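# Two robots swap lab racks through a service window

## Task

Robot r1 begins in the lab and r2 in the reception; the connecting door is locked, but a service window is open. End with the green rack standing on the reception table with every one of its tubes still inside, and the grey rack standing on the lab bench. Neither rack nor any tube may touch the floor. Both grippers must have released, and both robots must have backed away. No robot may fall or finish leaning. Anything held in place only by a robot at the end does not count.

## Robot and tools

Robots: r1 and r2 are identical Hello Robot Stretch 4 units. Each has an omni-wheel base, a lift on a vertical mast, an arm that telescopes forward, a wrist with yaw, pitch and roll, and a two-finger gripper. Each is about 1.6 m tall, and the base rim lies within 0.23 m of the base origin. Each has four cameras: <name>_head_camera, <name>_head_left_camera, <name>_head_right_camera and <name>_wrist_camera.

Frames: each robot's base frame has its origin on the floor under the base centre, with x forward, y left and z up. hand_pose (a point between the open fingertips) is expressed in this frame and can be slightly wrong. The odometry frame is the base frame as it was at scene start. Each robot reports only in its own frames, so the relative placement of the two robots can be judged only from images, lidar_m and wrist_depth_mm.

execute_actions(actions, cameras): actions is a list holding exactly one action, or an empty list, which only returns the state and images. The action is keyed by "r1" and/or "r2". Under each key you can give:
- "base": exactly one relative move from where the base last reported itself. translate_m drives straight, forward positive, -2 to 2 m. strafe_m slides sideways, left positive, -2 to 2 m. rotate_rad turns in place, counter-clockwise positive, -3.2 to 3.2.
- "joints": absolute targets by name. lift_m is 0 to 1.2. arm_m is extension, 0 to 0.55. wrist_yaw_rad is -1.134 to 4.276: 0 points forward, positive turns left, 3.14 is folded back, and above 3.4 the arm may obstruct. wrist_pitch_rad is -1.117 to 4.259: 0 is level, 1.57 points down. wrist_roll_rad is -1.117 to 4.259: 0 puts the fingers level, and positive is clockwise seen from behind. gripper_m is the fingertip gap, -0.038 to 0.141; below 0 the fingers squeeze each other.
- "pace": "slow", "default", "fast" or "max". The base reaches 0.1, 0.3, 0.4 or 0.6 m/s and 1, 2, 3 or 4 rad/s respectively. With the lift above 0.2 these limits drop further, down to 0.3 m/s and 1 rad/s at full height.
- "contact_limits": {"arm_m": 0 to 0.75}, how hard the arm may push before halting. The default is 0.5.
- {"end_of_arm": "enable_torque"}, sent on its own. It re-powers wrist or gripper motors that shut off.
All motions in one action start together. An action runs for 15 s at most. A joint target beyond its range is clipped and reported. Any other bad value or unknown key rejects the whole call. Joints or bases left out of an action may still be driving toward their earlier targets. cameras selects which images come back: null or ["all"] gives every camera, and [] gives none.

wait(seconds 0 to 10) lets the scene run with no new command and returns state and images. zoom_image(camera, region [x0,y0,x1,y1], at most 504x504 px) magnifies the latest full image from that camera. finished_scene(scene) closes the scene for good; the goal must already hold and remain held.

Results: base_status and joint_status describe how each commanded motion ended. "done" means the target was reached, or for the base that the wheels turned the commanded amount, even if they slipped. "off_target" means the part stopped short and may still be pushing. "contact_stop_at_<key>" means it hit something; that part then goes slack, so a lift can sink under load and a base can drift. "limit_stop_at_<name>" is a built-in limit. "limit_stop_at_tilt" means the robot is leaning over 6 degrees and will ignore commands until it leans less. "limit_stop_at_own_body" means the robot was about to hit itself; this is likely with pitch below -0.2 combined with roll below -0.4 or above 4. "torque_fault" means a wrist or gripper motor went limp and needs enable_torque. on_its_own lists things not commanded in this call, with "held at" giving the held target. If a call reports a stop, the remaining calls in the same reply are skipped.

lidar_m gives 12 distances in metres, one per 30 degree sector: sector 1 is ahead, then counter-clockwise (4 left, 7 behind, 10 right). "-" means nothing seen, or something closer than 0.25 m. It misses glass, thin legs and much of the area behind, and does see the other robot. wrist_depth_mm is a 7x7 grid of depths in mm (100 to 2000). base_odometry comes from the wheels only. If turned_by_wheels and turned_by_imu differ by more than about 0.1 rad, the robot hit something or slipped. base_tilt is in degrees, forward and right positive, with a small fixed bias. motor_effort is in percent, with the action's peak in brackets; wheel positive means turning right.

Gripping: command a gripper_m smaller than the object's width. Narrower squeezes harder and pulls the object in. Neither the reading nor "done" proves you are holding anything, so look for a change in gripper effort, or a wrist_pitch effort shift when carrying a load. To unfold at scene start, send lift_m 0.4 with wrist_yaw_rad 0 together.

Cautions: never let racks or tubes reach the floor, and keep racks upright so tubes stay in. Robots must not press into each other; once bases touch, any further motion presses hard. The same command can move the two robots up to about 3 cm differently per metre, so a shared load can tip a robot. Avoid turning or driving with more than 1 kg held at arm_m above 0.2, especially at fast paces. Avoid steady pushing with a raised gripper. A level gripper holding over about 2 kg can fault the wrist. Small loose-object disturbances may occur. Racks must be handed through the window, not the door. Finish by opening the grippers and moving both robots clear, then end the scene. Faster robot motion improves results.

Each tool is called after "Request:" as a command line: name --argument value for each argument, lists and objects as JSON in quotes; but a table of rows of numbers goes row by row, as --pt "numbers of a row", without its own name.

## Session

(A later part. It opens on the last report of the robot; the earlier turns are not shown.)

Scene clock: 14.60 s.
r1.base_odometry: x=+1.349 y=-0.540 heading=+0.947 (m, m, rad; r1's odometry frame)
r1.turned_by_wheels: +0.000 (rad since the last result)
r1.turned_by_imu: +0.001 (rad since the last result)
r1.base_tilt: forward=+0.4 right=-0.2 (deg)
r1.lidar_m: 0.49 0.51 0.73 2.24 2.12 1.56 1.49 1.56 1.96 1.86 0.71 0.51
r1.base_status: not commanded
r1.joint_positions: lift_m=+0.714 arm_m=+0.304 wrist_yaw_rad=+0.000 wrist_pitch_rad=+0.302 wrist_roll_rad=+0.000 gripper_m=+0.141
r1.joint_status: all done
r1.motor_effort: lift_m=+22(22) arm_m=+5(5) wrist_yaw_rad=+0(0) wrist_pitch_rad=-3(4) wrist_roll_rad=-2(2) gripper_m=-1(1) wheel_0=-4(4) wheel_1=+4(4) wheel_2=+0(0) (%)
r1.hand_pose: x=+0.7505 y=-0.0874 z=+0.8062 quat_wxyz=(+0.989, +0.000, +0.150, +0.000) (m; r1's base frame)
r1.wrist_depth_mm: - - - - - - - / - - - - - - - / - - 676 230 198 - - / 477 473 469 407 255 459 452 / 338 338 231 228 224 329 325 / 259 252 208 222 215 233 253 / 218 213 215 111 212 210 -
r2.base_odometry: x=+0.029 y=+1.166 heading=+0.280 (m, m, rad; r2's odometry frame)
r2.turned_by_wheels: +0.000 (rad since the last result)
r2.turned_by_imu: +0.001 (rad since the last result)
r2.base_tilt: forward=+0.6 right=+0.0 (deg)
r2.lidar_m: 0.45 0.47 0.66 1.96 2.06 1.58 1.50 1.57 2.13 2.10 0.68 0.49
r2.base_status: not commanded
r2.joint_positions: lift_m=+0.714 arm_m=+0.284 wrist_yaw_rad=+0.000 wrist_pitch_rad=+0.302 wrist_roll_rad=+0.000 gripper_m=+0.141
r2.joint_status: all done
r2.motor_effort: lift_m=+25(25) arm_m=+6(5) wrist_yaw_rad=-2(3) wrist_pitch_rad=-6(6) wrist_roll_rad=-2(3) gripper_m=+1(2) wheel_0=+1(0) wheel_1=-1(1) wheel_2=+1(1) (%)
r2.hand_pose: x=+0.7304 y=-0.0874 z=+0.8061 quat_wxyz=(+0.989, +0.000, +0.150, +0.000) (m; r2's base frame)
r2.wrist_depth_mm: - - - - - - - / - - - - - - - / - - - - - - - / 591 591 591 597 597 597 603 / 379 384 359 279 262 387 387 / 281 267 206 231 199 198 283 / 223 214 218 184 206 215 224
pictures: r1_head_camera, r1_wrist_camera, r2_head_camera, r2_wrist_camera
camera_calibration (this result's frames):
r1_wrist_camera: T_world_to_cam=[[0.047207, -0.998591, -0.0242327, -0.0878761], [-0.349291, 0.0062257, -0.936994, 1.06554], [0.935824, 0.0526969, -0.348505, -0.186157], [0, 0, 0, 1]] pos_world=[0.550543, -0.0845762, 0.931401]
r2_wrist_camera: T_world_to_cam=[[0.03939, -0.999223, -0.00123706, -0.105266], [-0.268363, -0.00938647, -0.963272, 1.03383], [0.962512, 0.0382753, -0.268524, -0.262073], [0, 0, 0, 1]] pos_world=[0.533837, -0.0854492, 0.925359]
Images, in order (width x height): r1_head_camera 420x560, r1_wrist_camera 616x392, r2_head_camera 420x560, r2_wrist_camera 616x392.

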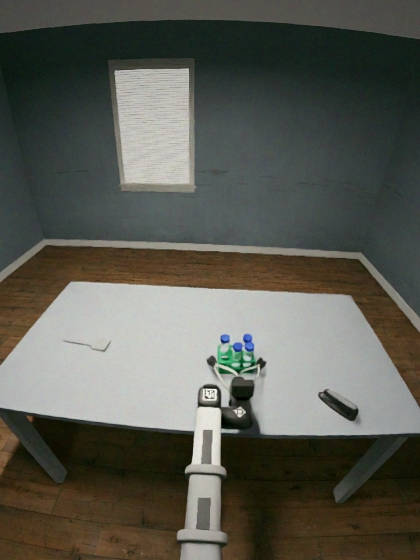

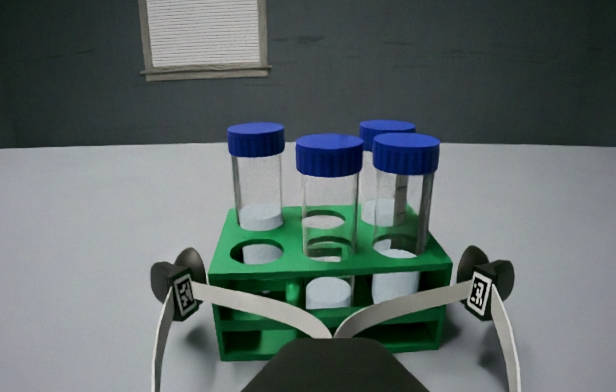

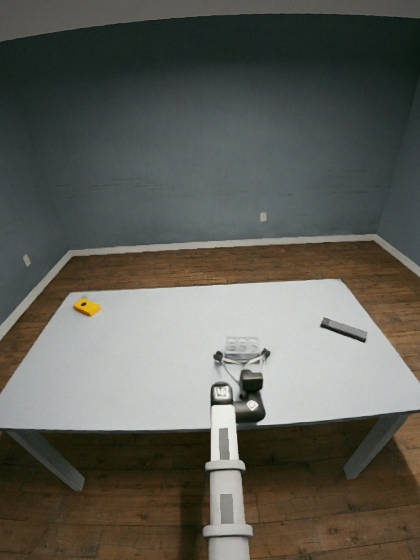

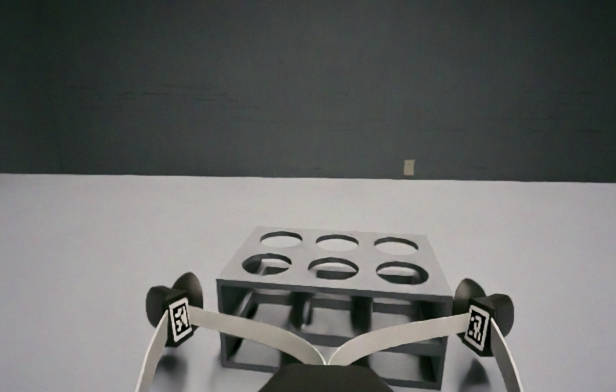

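Request:
execute_actions --actions '[{"r1":{"joints":{"gripper_m":0.06,"arm_m":0.312}},"r2":{"joints":{"gripper_m":0.06,"arm_m":0.292}}}]' --cameras '["r1_wrist_camera","r2_wrist_camera"]'

Request:
execute_actions --actions '[{"r1":{"joints":{"lift_m":0.76}},"r2":{"joints":{"lift_m":0.76}}}]' --cameras '["r1_head_camera","r1_wrist_camera","r2_head_camera","r2_wrist_camera"]'

Scene clock: 16.57 s.
r1.base_odometry: x=+1.349 y=-0.540 heading=+0.947 (m, m, rad; r1's odometry frame)
r1.turned_by_wheels: +0.000 (rad since the last result)
r1.turned_by_imu: +0.001 (rad since the last result)
r1.base_tilt: forward=+0.4 right=-0.3 (deg)
r1.lidar_m: 0.48 0.51 0.73 2.23 2.11 1.54 1.47 1.55 1.94 1.86 0.72 0.50
r1.base_status: not commanded
r1.joint_positions: lift_m=+0.714 arm_m=+0.311 wrist_yaw_rad=+0.000 wrist_pitch_rad=+0.305 wrist_roll_rad=+0.000 gripper_m=+0.060
r1.joint_status: all done
r1.motor_effort: lift_m=+22(23) arm_m=+5(4) wrist_yaw_rad=+0(0) wrist_pitch_rad=-12(13) wrist_roll_rad=-2(2) gripper_m=-23(25) wheel_0=-4(4) wheel_1=+5(4) wheel_2=+0(0) (%)
r1.hand_pose: x=+0.7573 y=-0.0874 z=+0.8054 quat_wxyz=(+0.988, +0.000, +0.152, +0.000) (m; r1's base frame)
r1.wrist_depth_mm: - - - - - - - / - - - - - - - / - - 661 204 176 - - / 466 466 459 427 389 445 445 / 332 332 226 214 209 324 320 / 257 236 188 196 191 176 259 / 215 210 200 111 144 206 -
r2.base_odometry: x=+0.029 y=+1.166 heading=+0.280 (m, m, rad; r2's odometry frame)
r2.turned_by_wheels: +0.000 (rad since the last result)
r2.turned_by_imu: +0.001 (rad since the last result)
r2.base_tilt: forward=+0.6 right=+0.2 (deg)
r2.lidar_m: 0.44 0.46 0.65 1.96 2.04 1.58 1.50 1.56 2.11 2.09 0.67 0.48
r2.base_status: not commanded
r2.joint_positions: lift_m=+0.714 arm_m=+0.291 wrist_yaw_rad=+0.000 wrist_pitch_rad=+0.303 wrist_roll_rad=+0.000 gripper_m=+0.061
r2.joint_status: all done
r2.motor_effort: lift_m=+25(25) arm_m=+5(6) wrist_yaw_rad=-2(2) wrist_pitch_rad=-10(10) wrist_roll_rad=-3(1) gripper_m=-21(25) wheel_0=+1(0) wheel_1=-1(1) wheel_2=+1(1) (%)
r2.hand_pose: x=+0.7373 y=-0.0874 z=+0.8057 quat_wxyz=(+0.989, +0.000, +0.151, +0.000) (m; r2's base frame)
r2.wrist_depth_mm: - - - - - - - / - - - - - - - / - - - - - - - / 591 580 585 591 591 591 585 / 377 379 355 246 227 379 382 / 279 266 191 214 198 182 281 / 220 204 188 181 180 174 147
pictures: r1_wrist_camera, r2_wrist_camera
camera_calibration (this result's frames):
r1_wrist_camera: T_world_to_cam=[[0.0472269, -0.998588, -0.0243092, -0.0881491], [-0.352235, 0.00612445, -0.935891, 1.06843], [0.934719, 0.0527618, -0.351449, -0.18957], [0, 0, 0, 1]] pos_world=[0.557695, -0.0845661, 0.931163]
r2_wrist_camera: T_world_to_cam=[[0.0393187, -0.999226, -0.0012933, -0.10546], [-0.269745, -0.00936795, -0.962886, 1.03601], [0.962129, 0.0382083, -0.269904, -0.267427], [0, 0, 0, 1]] pos_world=[0.540905, -0.0854546, 0.925246]
Images, in order (width x height): r1_wrist_camera 616x392, r2_wrist_camera 616x392.

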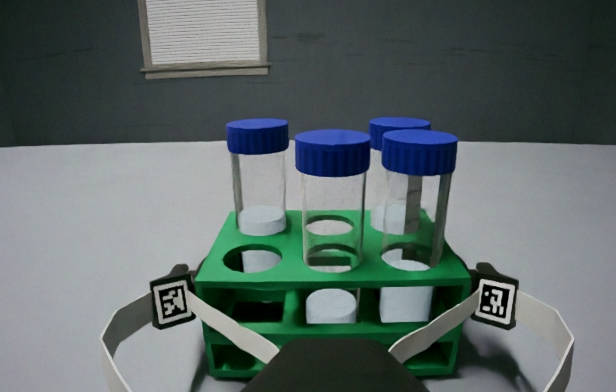

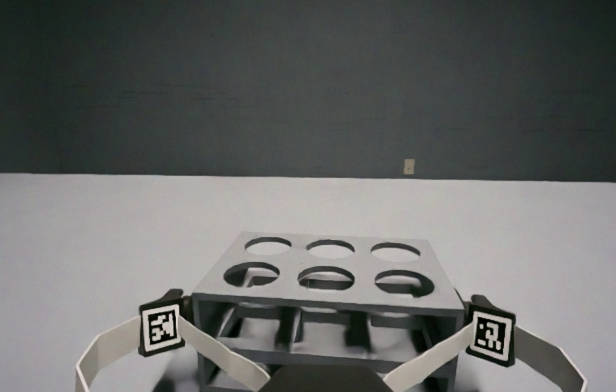

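Scene clock: 17.63 s.
r1.base_odometry: x=+1.349 y=-0.540 heading=+0.947 (m, m, rad; r1's odometry frame)
r1.turned_by_wheels: +0.000 (rad since the last result)
r1.turned_by_imu: +0.000 (rad since the last result)
r1.base_tilt: forward=+0.3 right=-0.3 (deg)
r1.lidar_m: 0.48 0.50 0.71 2.22 2.13 1.56 1.50 1.53 1.96 1.87 0.68 0.52
r1.base_status: not commanded
r1.joint_positions: lift_m=+0.760 arm_m=+0.311 wrist_yaw_rad=+0.000 wrist_pitch_rad=+0.305 wrist_roll_rad=+0.000 gripper_m=+0.060
r1.joint_status: all done
r1.motor_effort: lift_m=+24(24) arm_m=+5(4) wrist_yaw_rad=+0(0) wrist_pitch_rad=-12(14) wrist_roll_rad=-1(1) gripper_m=-18(22) wheel_0=-4(4) wheel_1=+5(5) wheel_2=+0(0) (%)
r1.hand_pose: x=+0.7573 y=-0.0874 z=+0.8512 quat_wxyz=(+0.988, +0.000, +0.152, +0.000) (m; r1's base frame)
r1.wrist_depth_mm: - - - - - - - / - - - - - - - / - - - 205 177 - - / 597 597 585 544 500 569 569 / 424 427 227 214 210 413 410 / 329 301 187 196 192 176 332 / 276 270 200 111 144 264 -
r2.base_odometry: x=+0.029 y=+1.166 heading=+0.280 (m, m, rad; r2's odometry frame)
r2.turned_by_wheels: +0.000 (rad since the last result)
r2.turned_by_imu: +0.000 (rad since the last result)
r2.base_tilt: forward=+0.3 right=+0.0 (deg)
r2.lidar_m: 0.45 0.49 0.67 1.95 2.05 1.58 1.50 1.56 2.11 2.08 0.68 0.48
r2.base_status: not commanded
r2.joint_positions: lift_m=+0.760 arm_m=+0.291 wrist_yaw_rad=+0.000 wrist_pitch_rad=+0.303 wrist_roll_rad=+0.000 gripper_m=+0.061
r2.joint_status: all done
r2.motor_effort: lift_m=+25(27) arm_m=+5(6) wrist_yaw_rad=-3(2) wrist_pitch_rad=-10(10) wrist_roll_rad=-2(2) gripper_m=-23(24) wheel_0=+0(0) wheel_1=-1(1) wheel_2=+1(1) (%)
r2.hand_pose: x=+0.7373 y=-0.0874 z=+0.8516 quat_wxyz=(+0.989, +0.000, +0.151, +0.000) (m; r2's base frame)
r2.wrist_depth_mm: - - - - - - - / - - - - - - - / - - - - - - - / 759 - - - - - - / 488 492 459 245 226 492 492 / 359 342 192 214 198 181 364 / 283 263 189 181 180 174 264
pictures: r1_head_camera, r1_wrist_camera, r2_head_camera, r2_wrist_camera
camera_calibration (this result's frames):
r1_wrist_camera: T_world_to_cam=[[0.0472226, -0.998588, -0.0243174, -0.0870231], [-0.352401, 0.00612426, -0.935829, 1.11143], [0.934657, 0.0527617, -0.351614, -0.173247], [0, 0, 0, 1]] pos_world=[0.557705, -0.0845661, 0.977076]
r2_wrist_camera: T_world_to_cam=[[0.0393185, -0.999226, -0.00129859, -0.105395], [-0.269875, -0.00936801, -0.96285, 1.0803], [0.962092, 0.0382083, -0.270035, -0.254882], [0, 0, 0, 1]] pos_world=[0.540911, -0.0854546, 0.971206]
Images, in order (width x height): r1_head_camera 420x560, r1_wrist_camera 616x392, r2_head_camera 420x560, r2_wrist_camera 616x392.

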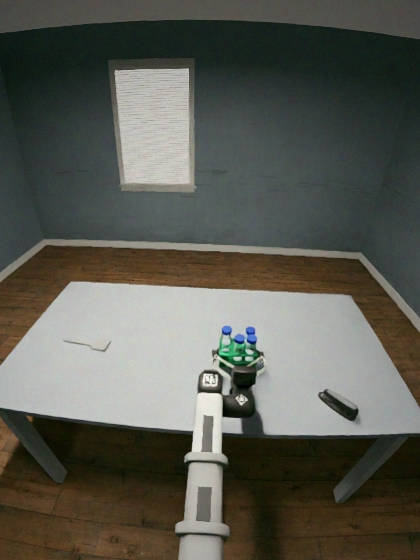

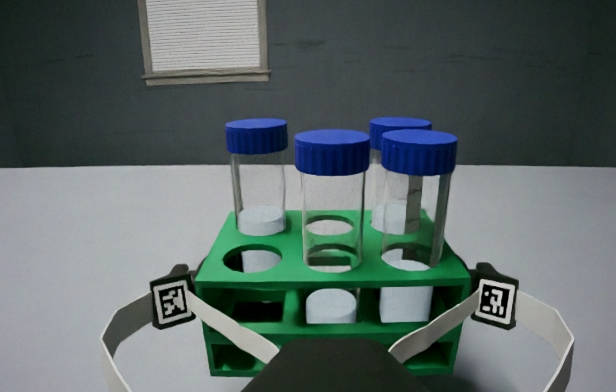

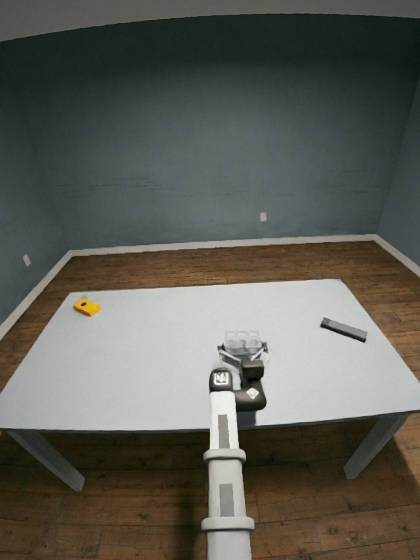

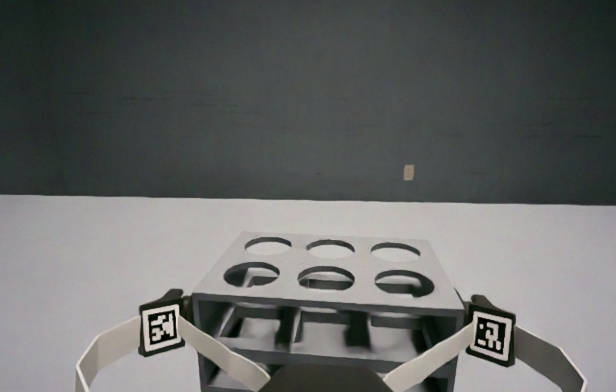

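Request:
execute_actions --actions '[{"r1":{"base":{"rotate_rad":1.53},"joints":{"lift_m":1.0,"arm_m":0.0}},"r2":{"base":{"rotate_rad":-1.57},"joints":{"lift_m":1.0,"arm_m":0.0}}}]' --cameras '["r1_head_camera","r1_wrist_camera","r2_head_camera","r2_wrist_camera"]'

Scene clock: 19.87 s.
r1.base_odometry: x=+1.349 y=-0.540 heading=+2.476 (m, m, rad; r1's odometry frame)
r1.turned_by_wheels: +1.529 (rad since the last result)
r1.turned_by_imu: +1.568 (rad since the last result)
r1.base_tilt: forward=+0.4 right=-0.3 (deg)
r1.lidar_m: 0.39 2.17 1.55 1.48 1.52 1.99 1.87 0.74 0.53 0.46 0.51 0.41
r1.base_status: done
r1.joint_positions: lift_m=+1.000 arm_m=+0.001 wrist_yaw_rad=+0.000 wrist_pitch_rad=+0.305 wrist_roll_rad=+0.000 gripper_m=+0.060
r1.joint_status: all done
r1.motor_effort: lift_m=+24(27) arm_m=-4(6) wrist_yaw_rad=-1(6) wrist_pitch_rad=-13(14) wrist_roll_rad=-1(2) gripper_m=-25(23) wheel_0=-4(10) wheel_1=-6(11) wheel_2=-3(10) (%)
r1.hand_pose: x=+0.4469 y=-0.0874 z=+1.0913 quat_wxyz=(+0.988, +0.000, +0.152, +0.000) (m; r1's base frame)
r1.wrist_depth_mm: - - - - - - 1983 / - - - - - - - / - - - - 173 - - / - - - - - - - / - - 226 215 209 - - / 1921 1808 187 196 193 176 1983 / 1618 1576 200 111 144 1537 -
r2.base_odometry: x=+0.029 y=+1.166 heading=-1.289 (m, m, rad; r2's odometry frame)
r2.turned_by_wheels: -1.570 (rad since the last result)
r2.turned_by_imu: -1.559 (rad since the last result)
r2.base_tilt: forward=+0.7 right=+0.1 (deg)
r2.lidar_m: 0.42 0.68 0.48 0.45 0.47 0.68 1.96 2.04 1.57 1.50 1.58 2.15
r2.base_status: done
r2.joint_positions: lift_m=+1.000 arm_m=+0.001 wrist_yaw_rad=+0.000 wrist_pitch_rad=+0.304 wrist_roll_rad=+0.000 gripper_m=+0.061
r2.joint_status: all done
r2.motor_effort: lift_m=+25(26) arm_m=-5(6) wrist_yaw_rad=+0(4) wrist_pitch_rad=-10(12) wrist_roll_rad=-3(3) gripper_m=-22(24) wheel_0=+0(8) wheel_1=+1(10) wheel_2=+3(8) (%)
r2.hand_pose: x=+0.4476 y=-0.0875 z=+1.0915 quat_wxyz=(+0.989, +0.000, +0.151, +0.000) (m; r2's base frame)
r2.wrist_depth_mm: - - 1983 1863 1921 1863 1808 / - - - - 1921 1983 1921 / - - - - - 1983 1983 / - - - - - - - / - - - 246 226 - - / - - 192 214 198 181 - / 1661 1576 188 181 180 174 1618
pictures: r1_head_camera, r1_wrist_camera, r2_head_camera, r2_wrist_camera
camera_calibration (this result's frames):
r1_wrist_camera: T_world_to_cam=[[0.0473365, -0.998583, -0.0243197, -0.066545], [-0.352357, 0.00608875, -0.935846, 1.22665], [0.934668, 0.0528689, -0.35157, 0.20122], [0, 0, 0, 1]] pos_world=[0.247294, -0.0845577, 1.21708]
r2_wrist_camera: T_world_to_cam=[[0.039157, -0.999232, -0.00130098, -0.0936629], [-0.270118, -0.00933164, -0.962782, 1.23318], [0.962031, 0.0380511, -0.270276, 0.0889244], [0, 0, 0, 1]] pos_world=[0.251223, -0.0854671, 1.21119]
Images, in order (width x height): r1_head_camera 420x560, r1_wrist_camera 616x392, r2_head_camera 420x560, r2_wrist_camera 616x392.

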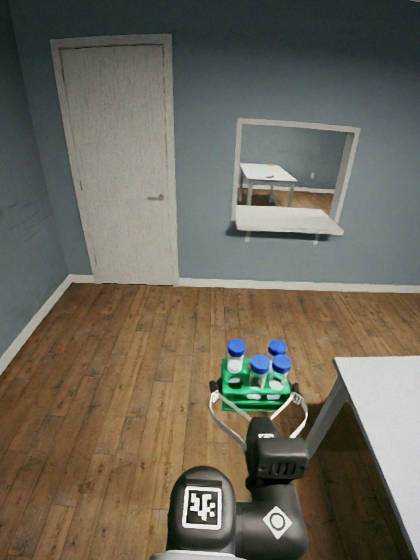

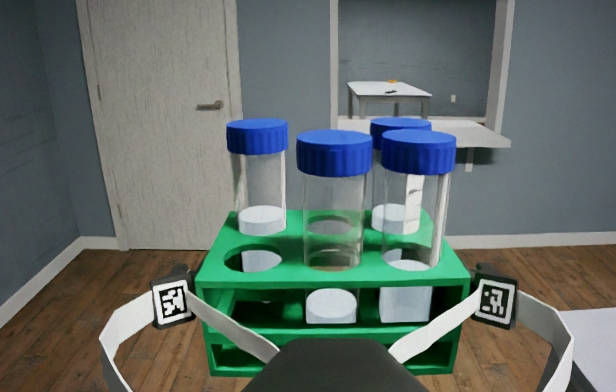

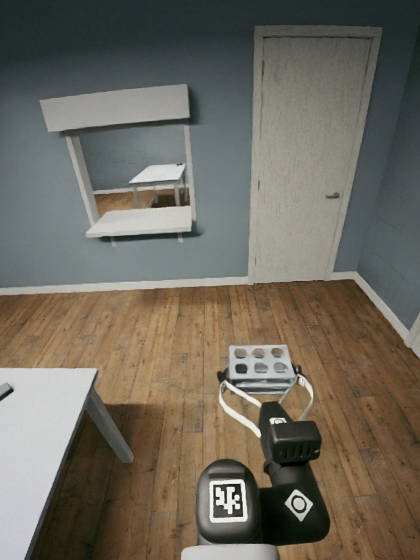

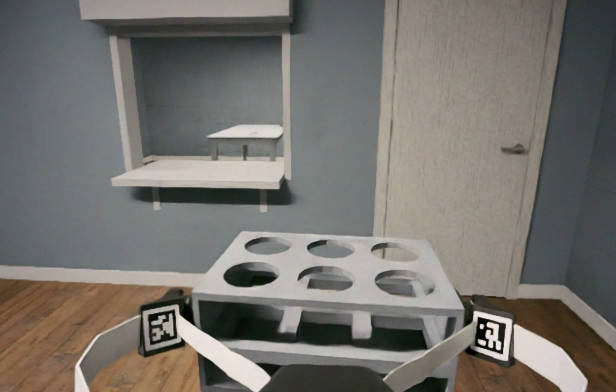

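Request:
execute_actions --actions '[{"r1":{"base":{"translate_m":1.55},"joints":{"lift_m":0.8},"pace":"fast"},"r2":{"base":{"translate_m":1.42},"joints":{"lift_m":0.8},"pace":"fast"}}]'

Scene clock: 25.83 s.
r1.base_odometry: x=+0.129 y=+0.416 heading=+2.477 (m, m, rad; r1's odometry frame)
r1.turned_by_wheels: +0.001 (rad since the last result)
r1.turned_by_imu: -0.002 (rad since the last result)
r1.base_tilt: forward=+0.4 right=-0.3 (deg)
r1.lidar_m: 0.41 0.88 1.18 1.52 1.57 2.12 2.07 0.89 1.05 3.21 0.93 0.41
r1.base_status: done
r1.joint_positions: lift_m=+0.800 arm_m=+0.001 wrist_yaw_rad=+0.000 wrist_pitch_rad=+0.305 wrist_roll_rad=+0.000 gripper_m=+0.060
r1.joint_status: all done
r1.motor_effort: lift_m=+20(21) arm_m=-4(4) wrist_yaw_rad=-1(1) wrist_pitch_rad=-14(14) wrist_roll_rad=-1(1) gripper_m=-22(18) wheel_0=+4(9) wheel_1=+5(9) wheel_2=-1(13) (%)
r1.hand_pose: x=+0.4468 y=-0.0874 z=+0.8915 quat_wxyz=(+0.988, +0.000, +0.152, +0.000) (m; r1's base frame)
r1.wrist_depth_mm: 574 580 580 574 - - - / 603 603 603 603 - - - / 627 640 634 210 174 - - / 661 683 668 668 609 691 683 / 699 715 226 215 209 500 492 / 759 750 188 196 192 176 750 / 809 820 200 111 144 809 -
r2.base_odometry: x=+0.424 y=-0.198 heading=-1.289 (m, m, rad; r2's odometry frame)
r2.turned_by_wheels: +0.001 (rad since the last result)
r2.turned_by_imu: +0.004 (rad since the last result)
r2.base_tilt: forward=+0.6 right=+0.0 (deg)
r2.lidar_m: 0.39 0.70 0.97 3.24 1.02 0.88 1.87 2.15 1.55 1.46 1.27 0.92
r2.base_status: done
r2.joint_positions: lift_m=+0.800 arm_m=+0.001 wrist_yaw_rad=+0.000 wrist_pitch_rad=+0.304 wrist_roll_rad=+0.000 gripper_m=+0.061
r2.joint_status: all done
r2.motor_effort: lift_m=+16(23) arm_m=-5(5) wrist_yaw_rad=-2(4) wrist_pitch_rad=-12(11) wrist_roll_rad=-2(1) gripper_m=-23(24) wheel_0=+2(7) wheel_1=+3(8) wheel_2=+2(12) (%)
r2.hand_pose: x=+0.4476 y=-0.0874 z=+0.8923 quat_wxyz=(+0.988, +0.000, +0.151, +0.000) (m; r2's base frame)
r2.wrist_depth_mm: - - 621 609 603 591 569 / - - 654 634 627 615 597 / - - 676 668 654 627 609 / 917 917 707 691 668 654 647 / 585 597 707 245 226 676 668 / 798 512 192 215 198 182 699 / 842 831 189 181 180 174 715
pictures: r1_head_camera, r1_head_left_camera, r1_head_right_camera, r1_wrist_camera, r2_head_camera, r2_head_left_camera, r2_head_right_camera, r2_wrist_camera
camera_calibration (this result's frames):
r1_wrist_camera: T_world_to_cam=[[0.0472196, -0.998588, -0.0243341, -0.0713646], [-0.352642, 0.00612734, -0.935738, 1.03972], [0.934566, 0.0527664, -0.351855, 0.13136], [0, 0, 0, 1]] pos_world=[0.247254, -0.084566, 1.01739]
r2_wrist_camera: T_world_to_cam=[[0.0394326, -0.999221, -0.00130617, -0.0939632], [-0.27024, -0.00940609, -0.962747, 1.04134], [0.961985, 0.0383166, -0.270401, 0.0352381], [0, 0, 0, 1]] pos_world=[0.251217, -0.0854453, 1.01195]
Images, in order (width x height): r1_head_camera 420x560, r1_head_left_camera 420x672, r1_head_right_camera 420x672, r1_wrist_camera 616x392, r2_head_camera 420x560, r2_head_left_camera 420x672, r2_head_right_camera 420x672, r2_wrist_camera 616x392.

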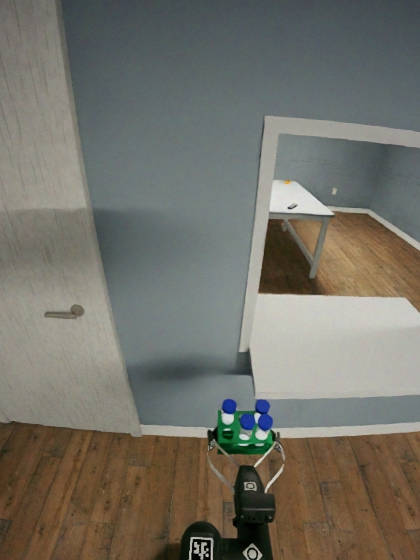

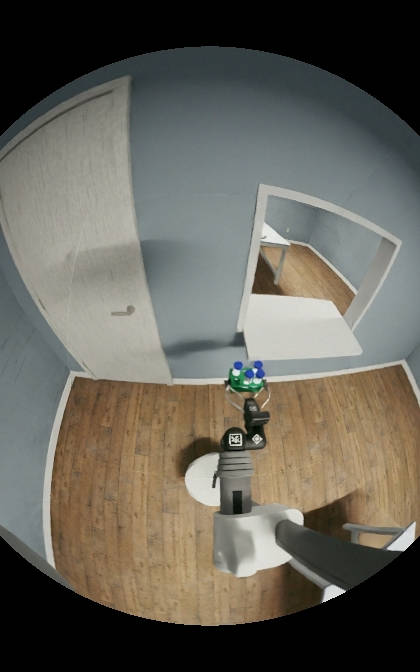

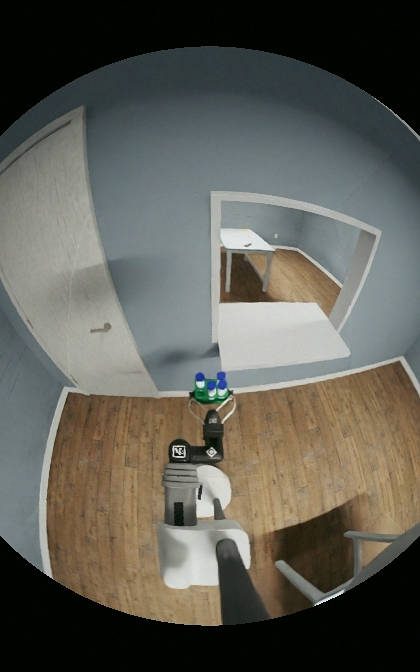

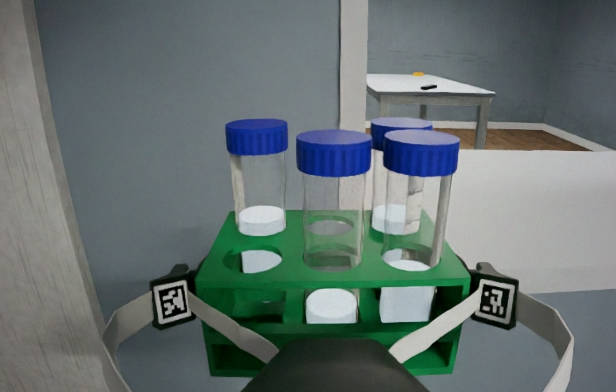

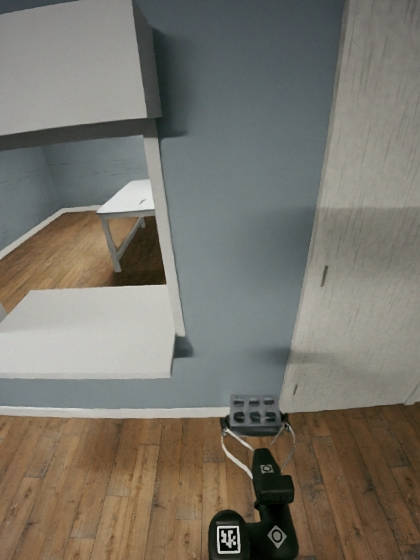

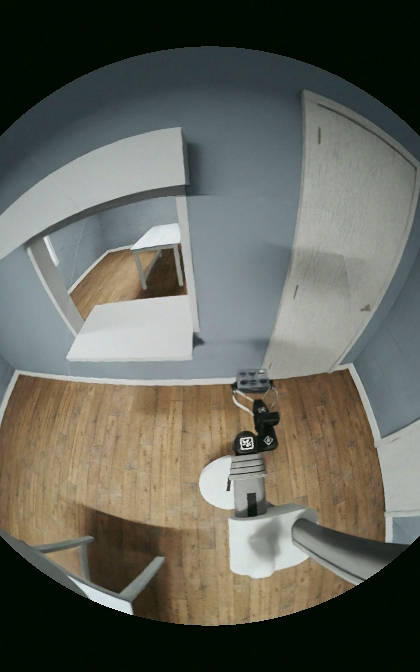

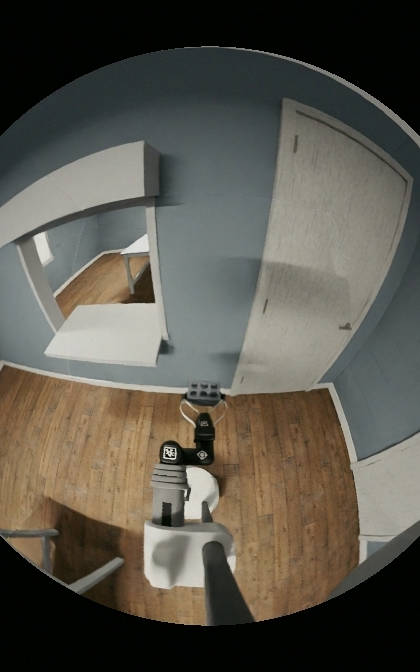

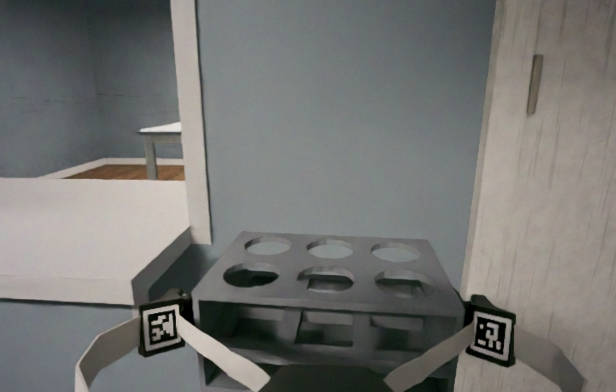

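Request:
execute_actions --actions '[{"r1":{"base":{"strafe_m":-0.28},"joints":{"lift_m":0.76,"arm_m":0.28},"pace":"default"},"r2":{"base":{"strafe_m":0.82},"joints":{"lift_m":0.76,"arm_m":0.3},"pace":"max"}}]' --cameras '["r1_head_camera","r1_wrist_camera","r2_head_camera","r2_wrist_camera"]'

Scene clock: 31.53 s.
r1.base_odometry: x=+0.302 y=+0.636 heading=+2.477 (m, m, rad; r1's odometry frame)
r1.turned_by_wheels: +0.000 (rad since the last result)
r1.turned_by_imu: +0.002 (rad since the last result)
r1.base_tilt: forward=+0.3 right=-0.2 (deg)
r1.lidar_m: 0.64 0.88 1.11 1.80 1.86 2.51 0.81 0.77 1.07 2.92 0.95 0.69
r1.base_status: done
r1.joint_positions: lift_m=+0.760 arm_m=+0.279 wrist_yaw_rad=+0.000 wrist_pitch_rad=+0.305 wrist_roll_rad=+0.000 gripper_m=+0.060
r1.joint_status: all done
r1.motor_effort: lift_m=+19(21) arm_m=+4(5) wrist_yaw_rad=+0(1) wrist_pitch_rad=-14(14) wrist_roll_rad=-1(1) gripper_m=-19(23) wheel_0=+3(11) wheel_1=-2(12) wheel_2=+0(1) (%)
r1.hand_pose: x=+0.7253 y=-0.0874 z=+0.8516 quat_wxyz=(+0.988, +0.000, +0.152, +0.000) (m; r1's base frame)
r1.wrist_depth_mm: 320 421 - - - 931 - / 338 427 - - - 854 - / 359 430 - 205 176 668 - / 384 433 591 549 242 569 569 / 410 407 227 214 209 415 413 / 433 303 187 196 192 176 336 / 278 271 200 111 144 265 -
r2.base_odometry: x=+1.212 y=+0.030 heading=-1.289 (m, m, rad; r2's odometry frame)
r2.turned_by_wheels: +0.000 (rad since the last result)
r2.turned_by_imu: -0.001 (rad since the last result)
r2.base_tilt: forward=+0.7 right=+0.0 (deg)
r2.lidar_m: 0.67 0.70 1.26 2.41 2.49 0.70 0.70 0.72 2.37 2.28 1.29 0.70
r2.base_status: done
r2.joint_positions: lift_m=+0.760 arm_m=+0.299 wrist_yaw_rad=+0.000 wrist_pitch_rad=+0.303 wrist_roll_rad=+0.000 gripper_m=+0.061
r2.joint_status: all done
r2.motor_effort: lift_m=+17(18) arm_m=+5(7) wrist_yaw_rad=-1(1) wrist_pitch_rad=-10(13) wrist_roll_rad=-2(3) gripper_m=-23(22) wheel_0=-1(15) wheel_1=-1(11) wheel_2=+0(1) (%)
r2.hand_pose: x=+0.7453 y=-0.0874 z=+0.8522 quat_wxyz=(+0.989, +0.000, +0.151, +0.000) (m; r2's base frame)
r2.wrist_depth_mm: 473 - - - - - - / 473 - - - - 842 - / 477 - - - - 750 - / 480 - - - - 691 691 / 459 492 462 245 226 492 496 / 362 345 191 214 198 181 366 / 285 265 189 181 180 174 266
pictures: r1_head_camera, r1_wrist_camera, r2_head_camera, r2_wrist_camera
camera_calibration (this result's frames):
r1_wrist_camera: T_world_to_cam=[[0.0471239, -0.998593, -0.0243264, -0.085452], [-0.352491, 0.00616249, -0.935795, 1.10049], [0.934628, 0.0526731, -0.351705, -0.143147], [0, 0, 0, 1]] pos_world=[0.525728, -0.0845736, 0.977408]
r2_wrist_camera: T_world_to_cam=[[0.0393759, -0.999224, -0.00129169, -0.105743], [-0.269977, -0.00939422, -0.962821, 1.08313], [0.962061, 0.0382607, -0.270137, -0.262303], [0, 0, 0, 1]] pos_world=[0.548936, -0.0854497, 0.971865]
Images, in order (width x height): r1_head_camera 420x560, r1_wrist_camera 616x392, r2_head_camera 420x560, r2_wrist_camera 616x392.

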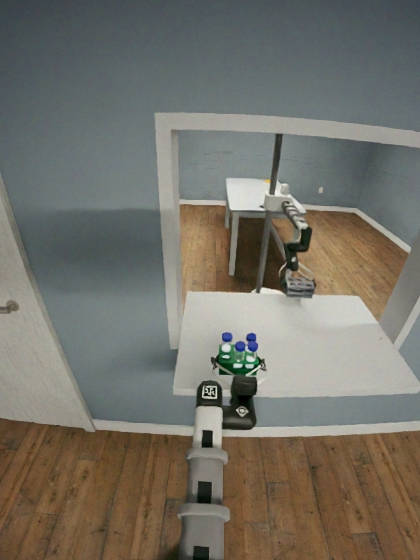

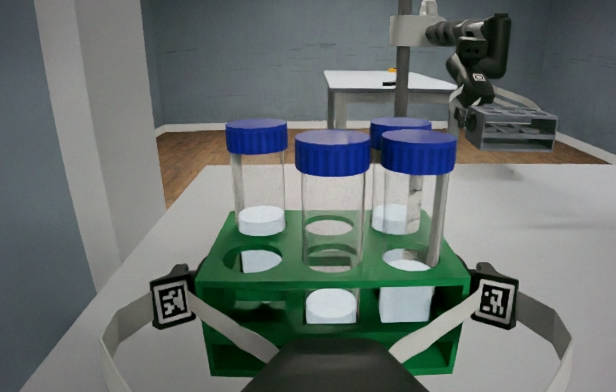

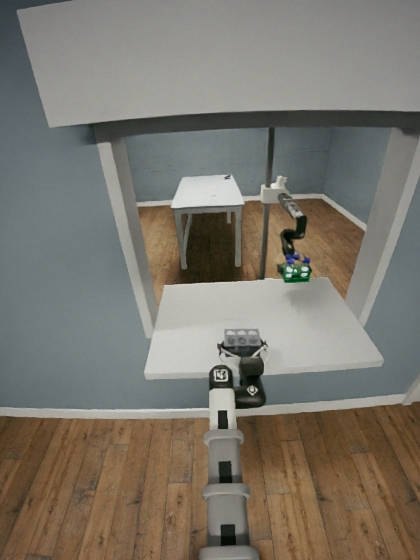

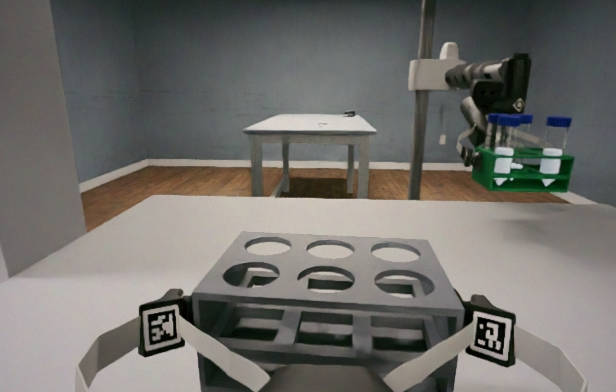

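Request:
execute_actions --actions '[{"r1":{"joints":{"lift_m":0.722,"arm_m":0.49}},"r2":{"joints":{"lift_m":0.722,"arm_m":0.5}}}]' --cameras '["r1_head_camera","r1_wrist_camera","r2_head_camera","r2_wrist_camera"]'

Scene clock: 35.00 s.
r1.base_odometry: x=+0.302 y=+0.636 heading=+2.477 (m, m, rad; r1's odometry frame)
r1.turned_by_wheels: +0.000 (rad since the last result)
r1.turned_by_imu: +0.001 (rad since the last result)
r1.base_tilt: forward=+0.4 right=-0.4 (deg)
r1.lidar_m: 0.62 0.90 1.12 1.80 1.89 2.51 0.79 0.76 1.05 2.92 0.94 0.67
r1.base_status: not commanded
r1.joint_positions: lift_m=+0.722 arm_m=+0.489 wrist_yaw_rad=+0.000 wrist_pitch_rad=+0.305 wrist_roll_rad=+0.000 gripper_m=+0.060
r1.joint_status: all done
r1.motor_effort: lift_m=+19(22) arm_m=+5(4) wrist_yaw_rad=-1(1) wrist_pitch_rad=-12(12) wrist_roll_rad=-2(2) gripper_m=-21(23) wheel_0=+3(3) wheel_1=-2(3) wheel_2=+0(0) (%)
r1.hand_pose: x=+0.9353 y=-0.0874 z=+0.8136 quat_wxyz=(+0.988, +0.000, +0.152, +0.000) (m; r1's base frame)
r1.wrist_depth_mm: - - - - - 991 627 / - - - - 1983 - - / - - - 205 177 - - / 301 - 480 449 242 469 466 / 301 351 227 215 209 340 336 / 268 248 187 196 192 176 272 / 226 221 200 111 144 216 -
r2.base_odometry: x=+1.212 y=+0.030 heading=-1.289 (m, m, rad; r2's odometry frame)
r2.turned_by_wheels: +0.000 (rad since the last result)
r2.turned_by_imu: +0.001 (rad since the last result)
r2.base_tilt: forward=+0.5 right=+0.0 (deg)
r2.lidar_m: 0.66 0.69 1.28 2.41 2.49 0.74 0.69 0.70 2.37 2.28 1.27 0.68
r2.base_status: not commanded
r2.joint_positions: lift_m=+0.722 arm_m=+0.499 wrist_yaw_rad=+0.000 wrist_pitch_rad=+0.304 wrist_roll_rad=+0.000 gripper_m=+0.061
r2.joint_status: all done
r2.motor_effort: lift_m=+16(17) arm_m=+5(6) wrist_yaw_rad=-3(1) wrist_pitch_rad=-10(12) wrist_roll_rad=-2(2) gripper_m=-23(24) wheel_0=-1(1) wheel_1=-1(1) wheel_2=+0(0) (%)
r2.hand_pose: x=+0.9453 y=-0.0874 z=+0.8144 quat_wxyz=(+0.989, +0.000, +0.151, +0.000) (m; r2's base frame)
r2.wrist_depth_mm: - - - - - - - / - - - - - 1118 732 / - - - - - - - / - - - - - - - / 399 399 375 246 226 404 404 / 294 279 192 214 198 182 297 / 233 216 189 181 180 174 147
pictures: r1_head_camera, r1_wrist_camera, r2_head_camera, r2_wrist_camera
camera_calibration (this result's frames):
r1_wrist_camera: T_world_to_cam=[[0.0473224, -0.998583, -0.0243237, -0.0964037], [-0.352437, 0.00609293, -0.935816, 1.13897], [0.934638, 0.0528576, -0.35165, -0.352801], [0, 0, 0, 1]] pos_world=[0.73572, -0.0845586, 0.939463]
r2_wrist_camera: T_world_to_cam=[[0.0395008, -0.999219, -0.00129697, -0.113745], [-0.270106, -0.00942805, -0.962784, 1.10074], [0.96202, 0.038381, -0.270267, -0.464776], [0, 0, 0, 1]] pos_world=[0.748933, -0.0854398, 0.934015]
Images, in order (width x height): r1_head_camera 420x560, r1_wrist_camera 616x392, r2_head_camera 420x560, r2_wrist_camera 616x392.

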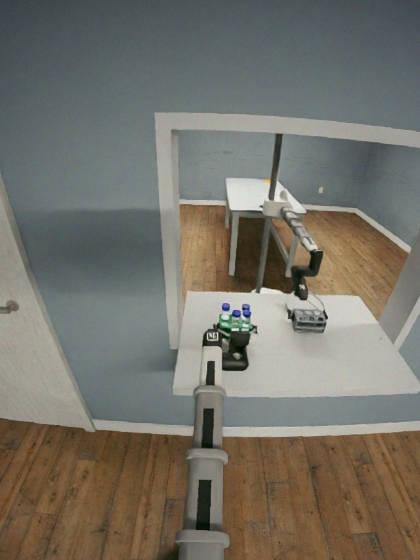

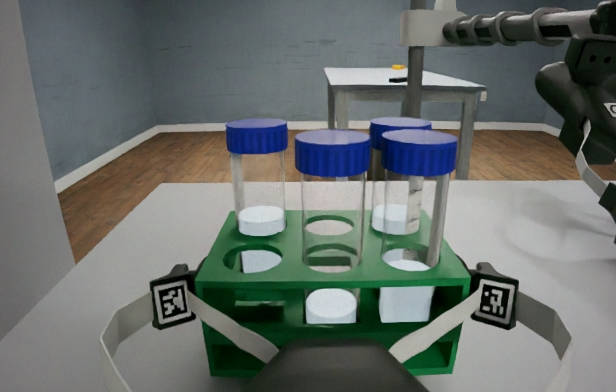

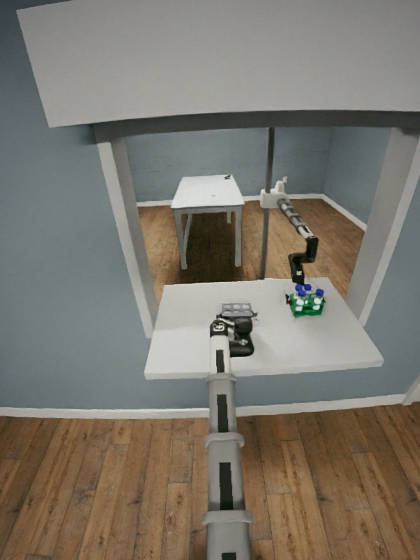

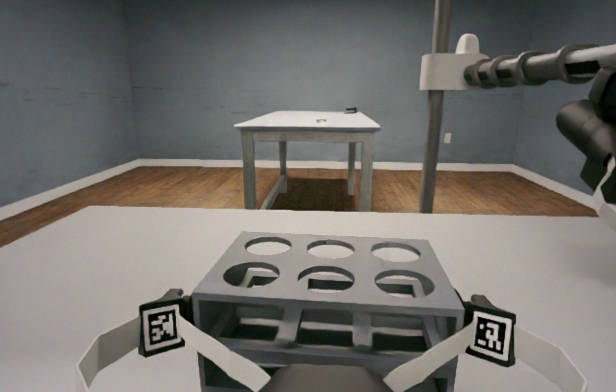

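Request:
execute_actions --actions '[{"r1":{"joints":{"lift_m":0.712}},"r2":{"joints":{"lift_m":0.712}}}]' --cameras '[]'

Request:
execute_actions --actions '[{"r1":{"joints":{"gripper_m":0.141}},"r2":{"joints":{"gripper_m":0.141}}}]' --cameras '["r1_wrist_camera","r2_wrist_camera"]'

Request:
execute_actions --actions '[{"r1":{"joints":{"arm_m":0.39},"pace":"fast"},"r2":{"joints":{"arm_m":0.39},"pace":"fast"}}]' --cameras '["r1_head_camera","r1_wrist_camera","r2_head_camera","r2_wrist_camera"]'

Scene clock: 35.87 s.
r1.base_odometry: x=+0.302 y=+0.636 heading=+2.477 (m, m, rad; r1's odometry frame)
r1.turned_by_wheels: +0.000 (rad since the last result)
r1.turned_by_imu: +0.000 (rad since the last result)
r1.base_tilt: forward=+0.3 right=-0.3 (deg)
r1.lidar_m: 0.63 0.88 1.13 1.77 1.87 2.54 0.83 0.74 1.02 2.91 0.95 0.68
r1.base_status: not commanded
r1.joint_positions: lift_m=+0.712 arm_m=+0.489 wrist_yaw_rad=+0.000 wrist_pitch_rad=+0.305 wrist_roll_rad=+0.000 gripper_m=+0.060
r1.joint_status: all done
r1.motor_effort: lift_m=+19(18) arm_m=+5(5) wrist_yaw_rad=+0(0) wrist_pitch_rad=-14(12) wrist_roll_rad=-2(2) gripper_m=-21(20) wheel_0=+3(3) wheel_1=-3(2) wheel_2=+1(0) (%)
r1.hand_pose: x=+0.9353 y=-0.0874 z=+0.8036 quat_wxyz=(+0.988, +0.000, +0.152, +0.000) (m; r1's base frame)
r1.wrist_depth_mm: - - - - - 976 634 / - - - - 1863 - - / - - - 204 177 - - / 300 - 455 421 242 439 439 / 294 330 227 214 209 320 317 / 254 233 187 196 192 176 257 / 213 208 200 111 144 204 -
r2.base_odometry: x=+1.212 y=+0.030 heading=-1.289 (m, m, rad; r2's odometry frame)
r2.turned_by_wheels: +0.000 (rad since the last result)
r2.turned_by_imu: +0.000 (rad since the last result)
r2.base_tilt: forward=+0.7 right=+0.2 (deg)
r2.lidar_m: 0.66 0.68 1.27 2.41 2.50 0.73 0.69 0.73 2.39 2.31 1.26 0.69
r2.base_status: not commanded
r2.joint_positions: lift_m=+0.712 arm_m=+0.499 wrist_yaw_rad=+0.000 wrist_pitch_rad=+0.304 wrist_roll_rad=+0.000 gripper_m=+0.061
r2.joint_status: all done
r2.motor_effort: lift_m=+15(14) arm_m=+6(5) wrist_yaw_rad=-2(4) wrist_pitch_rad=-11(12) wrist_roll_rad=-1(1) gripper_m=-23(22) wheel_0=-1(1) wheel_1=-1(1) wheel_2=+0(0) (%)
r2.hand_pose: x=+0.9453 y=-0.0874 z=+0.8043 quat_wxyz=(+0.989, +0.000, +0.151, +0.000) (m; r2's base frame)
r2.wrist_depth_mm: - - - - - - - / - - - - - 1118 723 / - - - - - - - / - - - - 1281 - - / 375 373 355 246 226 379 379 / 277 264 192 214 198 182 278 / 218 203 188 181 180 173 147
pictures: none
No camera images: the call's "cameras" was empty. Leave "cameras" out to get every camera's image.

Scene clock: 37.70 s.
r1.base_odometry: x=+0.302 y=+0.636 heading=+2.477 (m, m, rad; r1's odometry frame)
r1.turned_by_wheels: +0.000 (rad since the last result)
r1.turned_by_imu: +0.000 (rad since the last result)
r1.base_tilt: forward=+0.3 right=-0.3 (deg)
r1.lidar_m: 0.63 0.88 1.11 1.80 1.90 2.53 0.81 0.76 0.98 2.92 0.95 0.68
r1.base_status: not commanded
r1.joint_positions: lift_m=+0.712 arm_m=+0.489 wrist_yaw_rad=+0.000 wrist_pitch_rad=+0.302 wrist_roll_rad=+0.000 gripper_m=+0.141
r1.joint_status: all done
r1.motor_effort: lift_m=+19(19) arm_m=+4(5) wrist_yaw_rad=+0(1) wrist_pitch_rad=-4(14) wrist_roll_rad=-1(2) gripper_m=-4(20) wheel_0=+3(3) wheel_1=-3(2) wheel_2=+0(0) (%)
r1.hand_pose: x=+0.9356 y=-0.0874 z=+0.8046 quat_wxyz=(+0.989, +0.000, +0.150, +0.000) (m; r1's base frame)
r1.wrist_depth_mm: - - - - - 1078 615 / - - - - 1921 - 500 / - - - 228 191 - - / 301 - 462 459 251 452 449 / 298 336 229 225 214 325 324 / 258 248 208 219 211 206 251 / 216 211 214 111 210 208 -
r2.base_odometry: x=+1.212 y=+0.030 heading=-1.289 (m, m, rad; r2's odometry frame)
r2.turned_by_wheels: +0.000 (rad since the last result)
r2.turned_by_imu: +0.000 (rad since the last result)
r2.base_tilt: forward=+0.6 right=+0.1 (deg)
r2.lidar_m: 0.65 0.70 1.27 2.40 2.52 0.74 0.70 0.72 2.37 2.30 1.28 0.69
r2.base_status: not commanded
r2.joint_positions: lift_m=+0.712 arm_m=+0.499 wrist_yaw_rad=+0.000 wrist_pitch_rad=+0.302 wrist_roll_rad=+0.000 gripper_m=+0.141
r2.joint_status: all done
r2.motor_effort: lift_m=+16(15) arm_m=+5(5) wrist_yaw_rad=-1(2) wrist_pitch_rad=-5(10) wrist_roll_rad=-2(1) gripper_m=+1(25) wheel_0=-1(1) wheel_1=-1(1) wheel_2=+0(0) (%)
r2.hand_pose: x=+0.9455 y=-0.0874 z=+0.8049 quat_wxyz=(+0.989, +0.000, +0.150, +0.000) (m; r2's base frame)
r2.wrist_depth_mm: - - - - - - - / - - - - - 1118 715 / - - - - - - - / - - - - - - - / 377 379 357 265 257 384 382 / 278 266 200 236 196 198 282 / 220 213 213 181 199 213 222
pictures: r1_wrist_camera, r2_wrist_camera
camera_calibration (this result's frames):
r1_wrist_camera: T_world_to_cam=[[0.0472986, -0.998592, -0.0240371, -0.096887], [-0.349197, 0.00601541, -0.93703, 1.12854], [0.935855, 0.0527139, -0.348421, -0.360004], [0, 0, 0, 1]] pos_world=[0.735575, -0.0845619, 0.929709]
r2_wrist_camera: T_world_to_cam=[[0.0394692, -0.99922, -0.00122231, -0.113804], [-0.26827, -0.00941831, -0.963298, 1.09033], [0.962535, 0.0383485, -0.268433, -0.469464], [0, 0, 0, 1]] pos_world=[0.748869, -0.0854425, 0.924151]
Images, in order (width x height): r1_wrist_camera 616x392, r2_wrist_camera 616x392.

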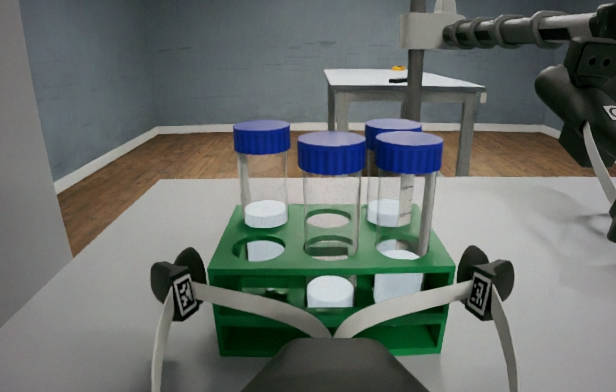

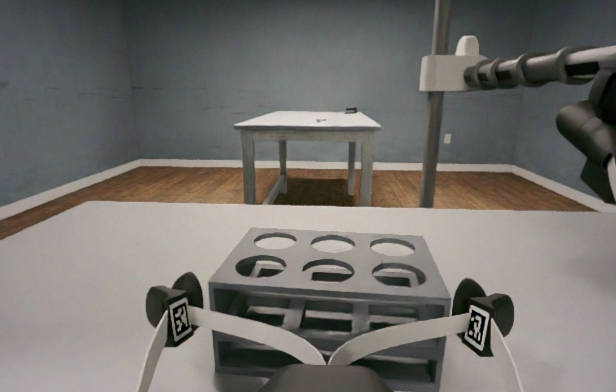

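Scene clock: 38.83 s.
r1.base_odometry: x=+0.302 y=+0.636 heading=+2.477 (m, m, rad; r1's odometry frame)
r1.turned_by_wheels: +0.000 (rad since the last result)
r1.turned_by_imu: +0.000 (rad since the last result)
r1.base_tilt: forward=+0.3 right=-0.2 (deg)
r1.lidar_m: 0.64 0.87 1.11 1.80 1.87 2.52 0.79 0.77 1.02 2.91 0.95 0.67
r1.base_status: not commanded
r1.joint_positions: lift_m=+0.712 arm_m=+0.391 wrist_yaw_rad=+0.000 wrist_pitch_rad=+0.302 wrist_roll_rad=+0.000 gripper_m=+0.141
r1.joint_status: all done
r1.motor_effort: lift_m=+19(19) arm_m=-4(4) wrist_yaw_rad=+1(1) wrist_pitch_rad=-3(5) wrist_roll_rad=-1(1) gripper_m=+3(3) wheel_0=+3(3) wheel_1=-3(3) wheel_2=+0(0) (%)
r1.hand_pose: x=+0.8371 y=-0.0875 z=+0.8045 quat_wxyz=(+0.989, +0.000, +0.151, +0.000) (m; r1's base frame)
r1.wrist_depth_mm: 300 - - - - 904 640 / 296 - - - - 1983 - / 297 - - 603 585 - - / 298 433 433 329 325 452 449 / 297 336 319 309 306 325 324 / 259 249 240 260 239 232 251 / 216 211 221 111 211 208 -
r2.base_odometry: x=+1.212 y=+0.030 heading=-1.289 (m, m, rad; r2's odometry frame)
r2.turned_by_wheels: +0.000 (rad since the last result)
r2.turned_by_imu: +0.000 (rad since the last result)
r2.base_tilt: forward=+0.3 right=+0.1 (deg)
r2.lidar_m: 0.65 0.70 1.28 2.41 2.49 0.73 0.70 0.72 2.37 2.28 1.27 0.69
r2.base_status: not commanded
r2.joint_positions: lift_m=+0.712 arm_m=+0.391 wrist_yaw_rad=+0.000 wrist_pitch_rad=+0.302 wrist_roll_rad=+0.000 gripper_m=+0.141
r2.joint_status: all done
r2.motor_effort: lift_m=+16(16) arm_m=-5(5) wrist_yaw_rad=-2(2) wrist_pitch_rad=-6(8) wrist_roll_rad=-2(2) gripper_m=-1(0) wheel_0=-1(1) wheel_1=-1(1) wheel_2=+0(0) (%)
r2.hand_pose: x=+0.8372 y=-0.0875 z=+0.8048 quat_wxyz=(+0.989, +0.000, +0.150, +0.000) (m; r2's base frame)
r2.wrist_depth_mm: - - - - - - - / - - - - - 1078 640 / - - - - - - 647 / - 591 597 368 535 535 603 / 377 379 382 338 349 387 368 / 278 267 217 281 283 202 282 / 221 213 223 189 214 213 222
pictures: r1_head_camera, r1_wrist_camera, r2_head_camera, r2_wrist_camera
camera_calibration (this result's frames):
r1_wrist_camera: T_world_to_cam=[[0.0470725, -0.998602, -0.0240563, -0.0920867], [-0.349574, 0.00609125, -0.936889, 1.09425], [0.935725, 0.0525112, -0.348799, -0.267466], [0, 0, 0, 1]] pos_world=[0.63713, -0.0845783, 0.929679]
r2_wrist_camera: T_world_to_cam=[[0.0391279, -0.999233, -0.00123876, -0.109327], [-0.268672, -0.00932655, -0.963187, 1.06143], [0.962437, 0.0380203, -0.268831, -0.364923], [0, 0, 0, 1]] pos_world=[0.64067, -0.0854695, 0.924118]
Images, in order (width x height): r1_head_camera 420x560, r1_wrist_camera 616x392, r2_head_camera 420x560, r2_wrist_camera 616x392.

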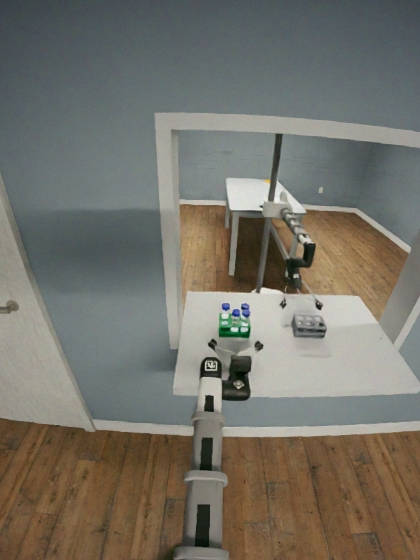

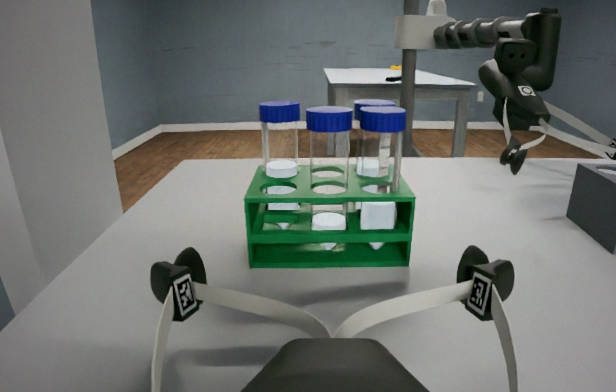

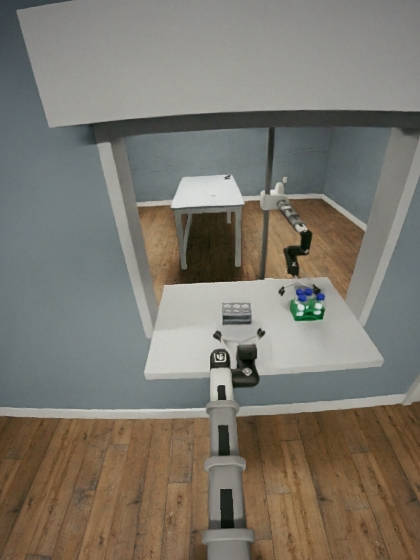

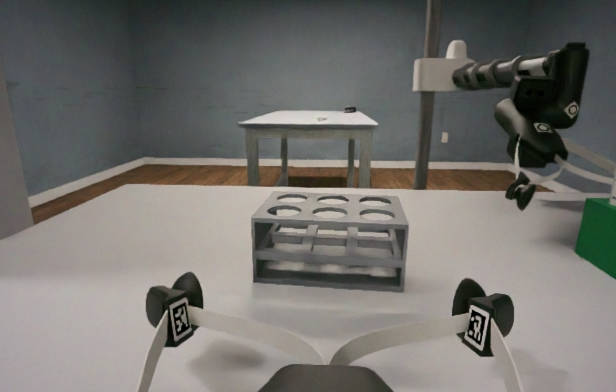

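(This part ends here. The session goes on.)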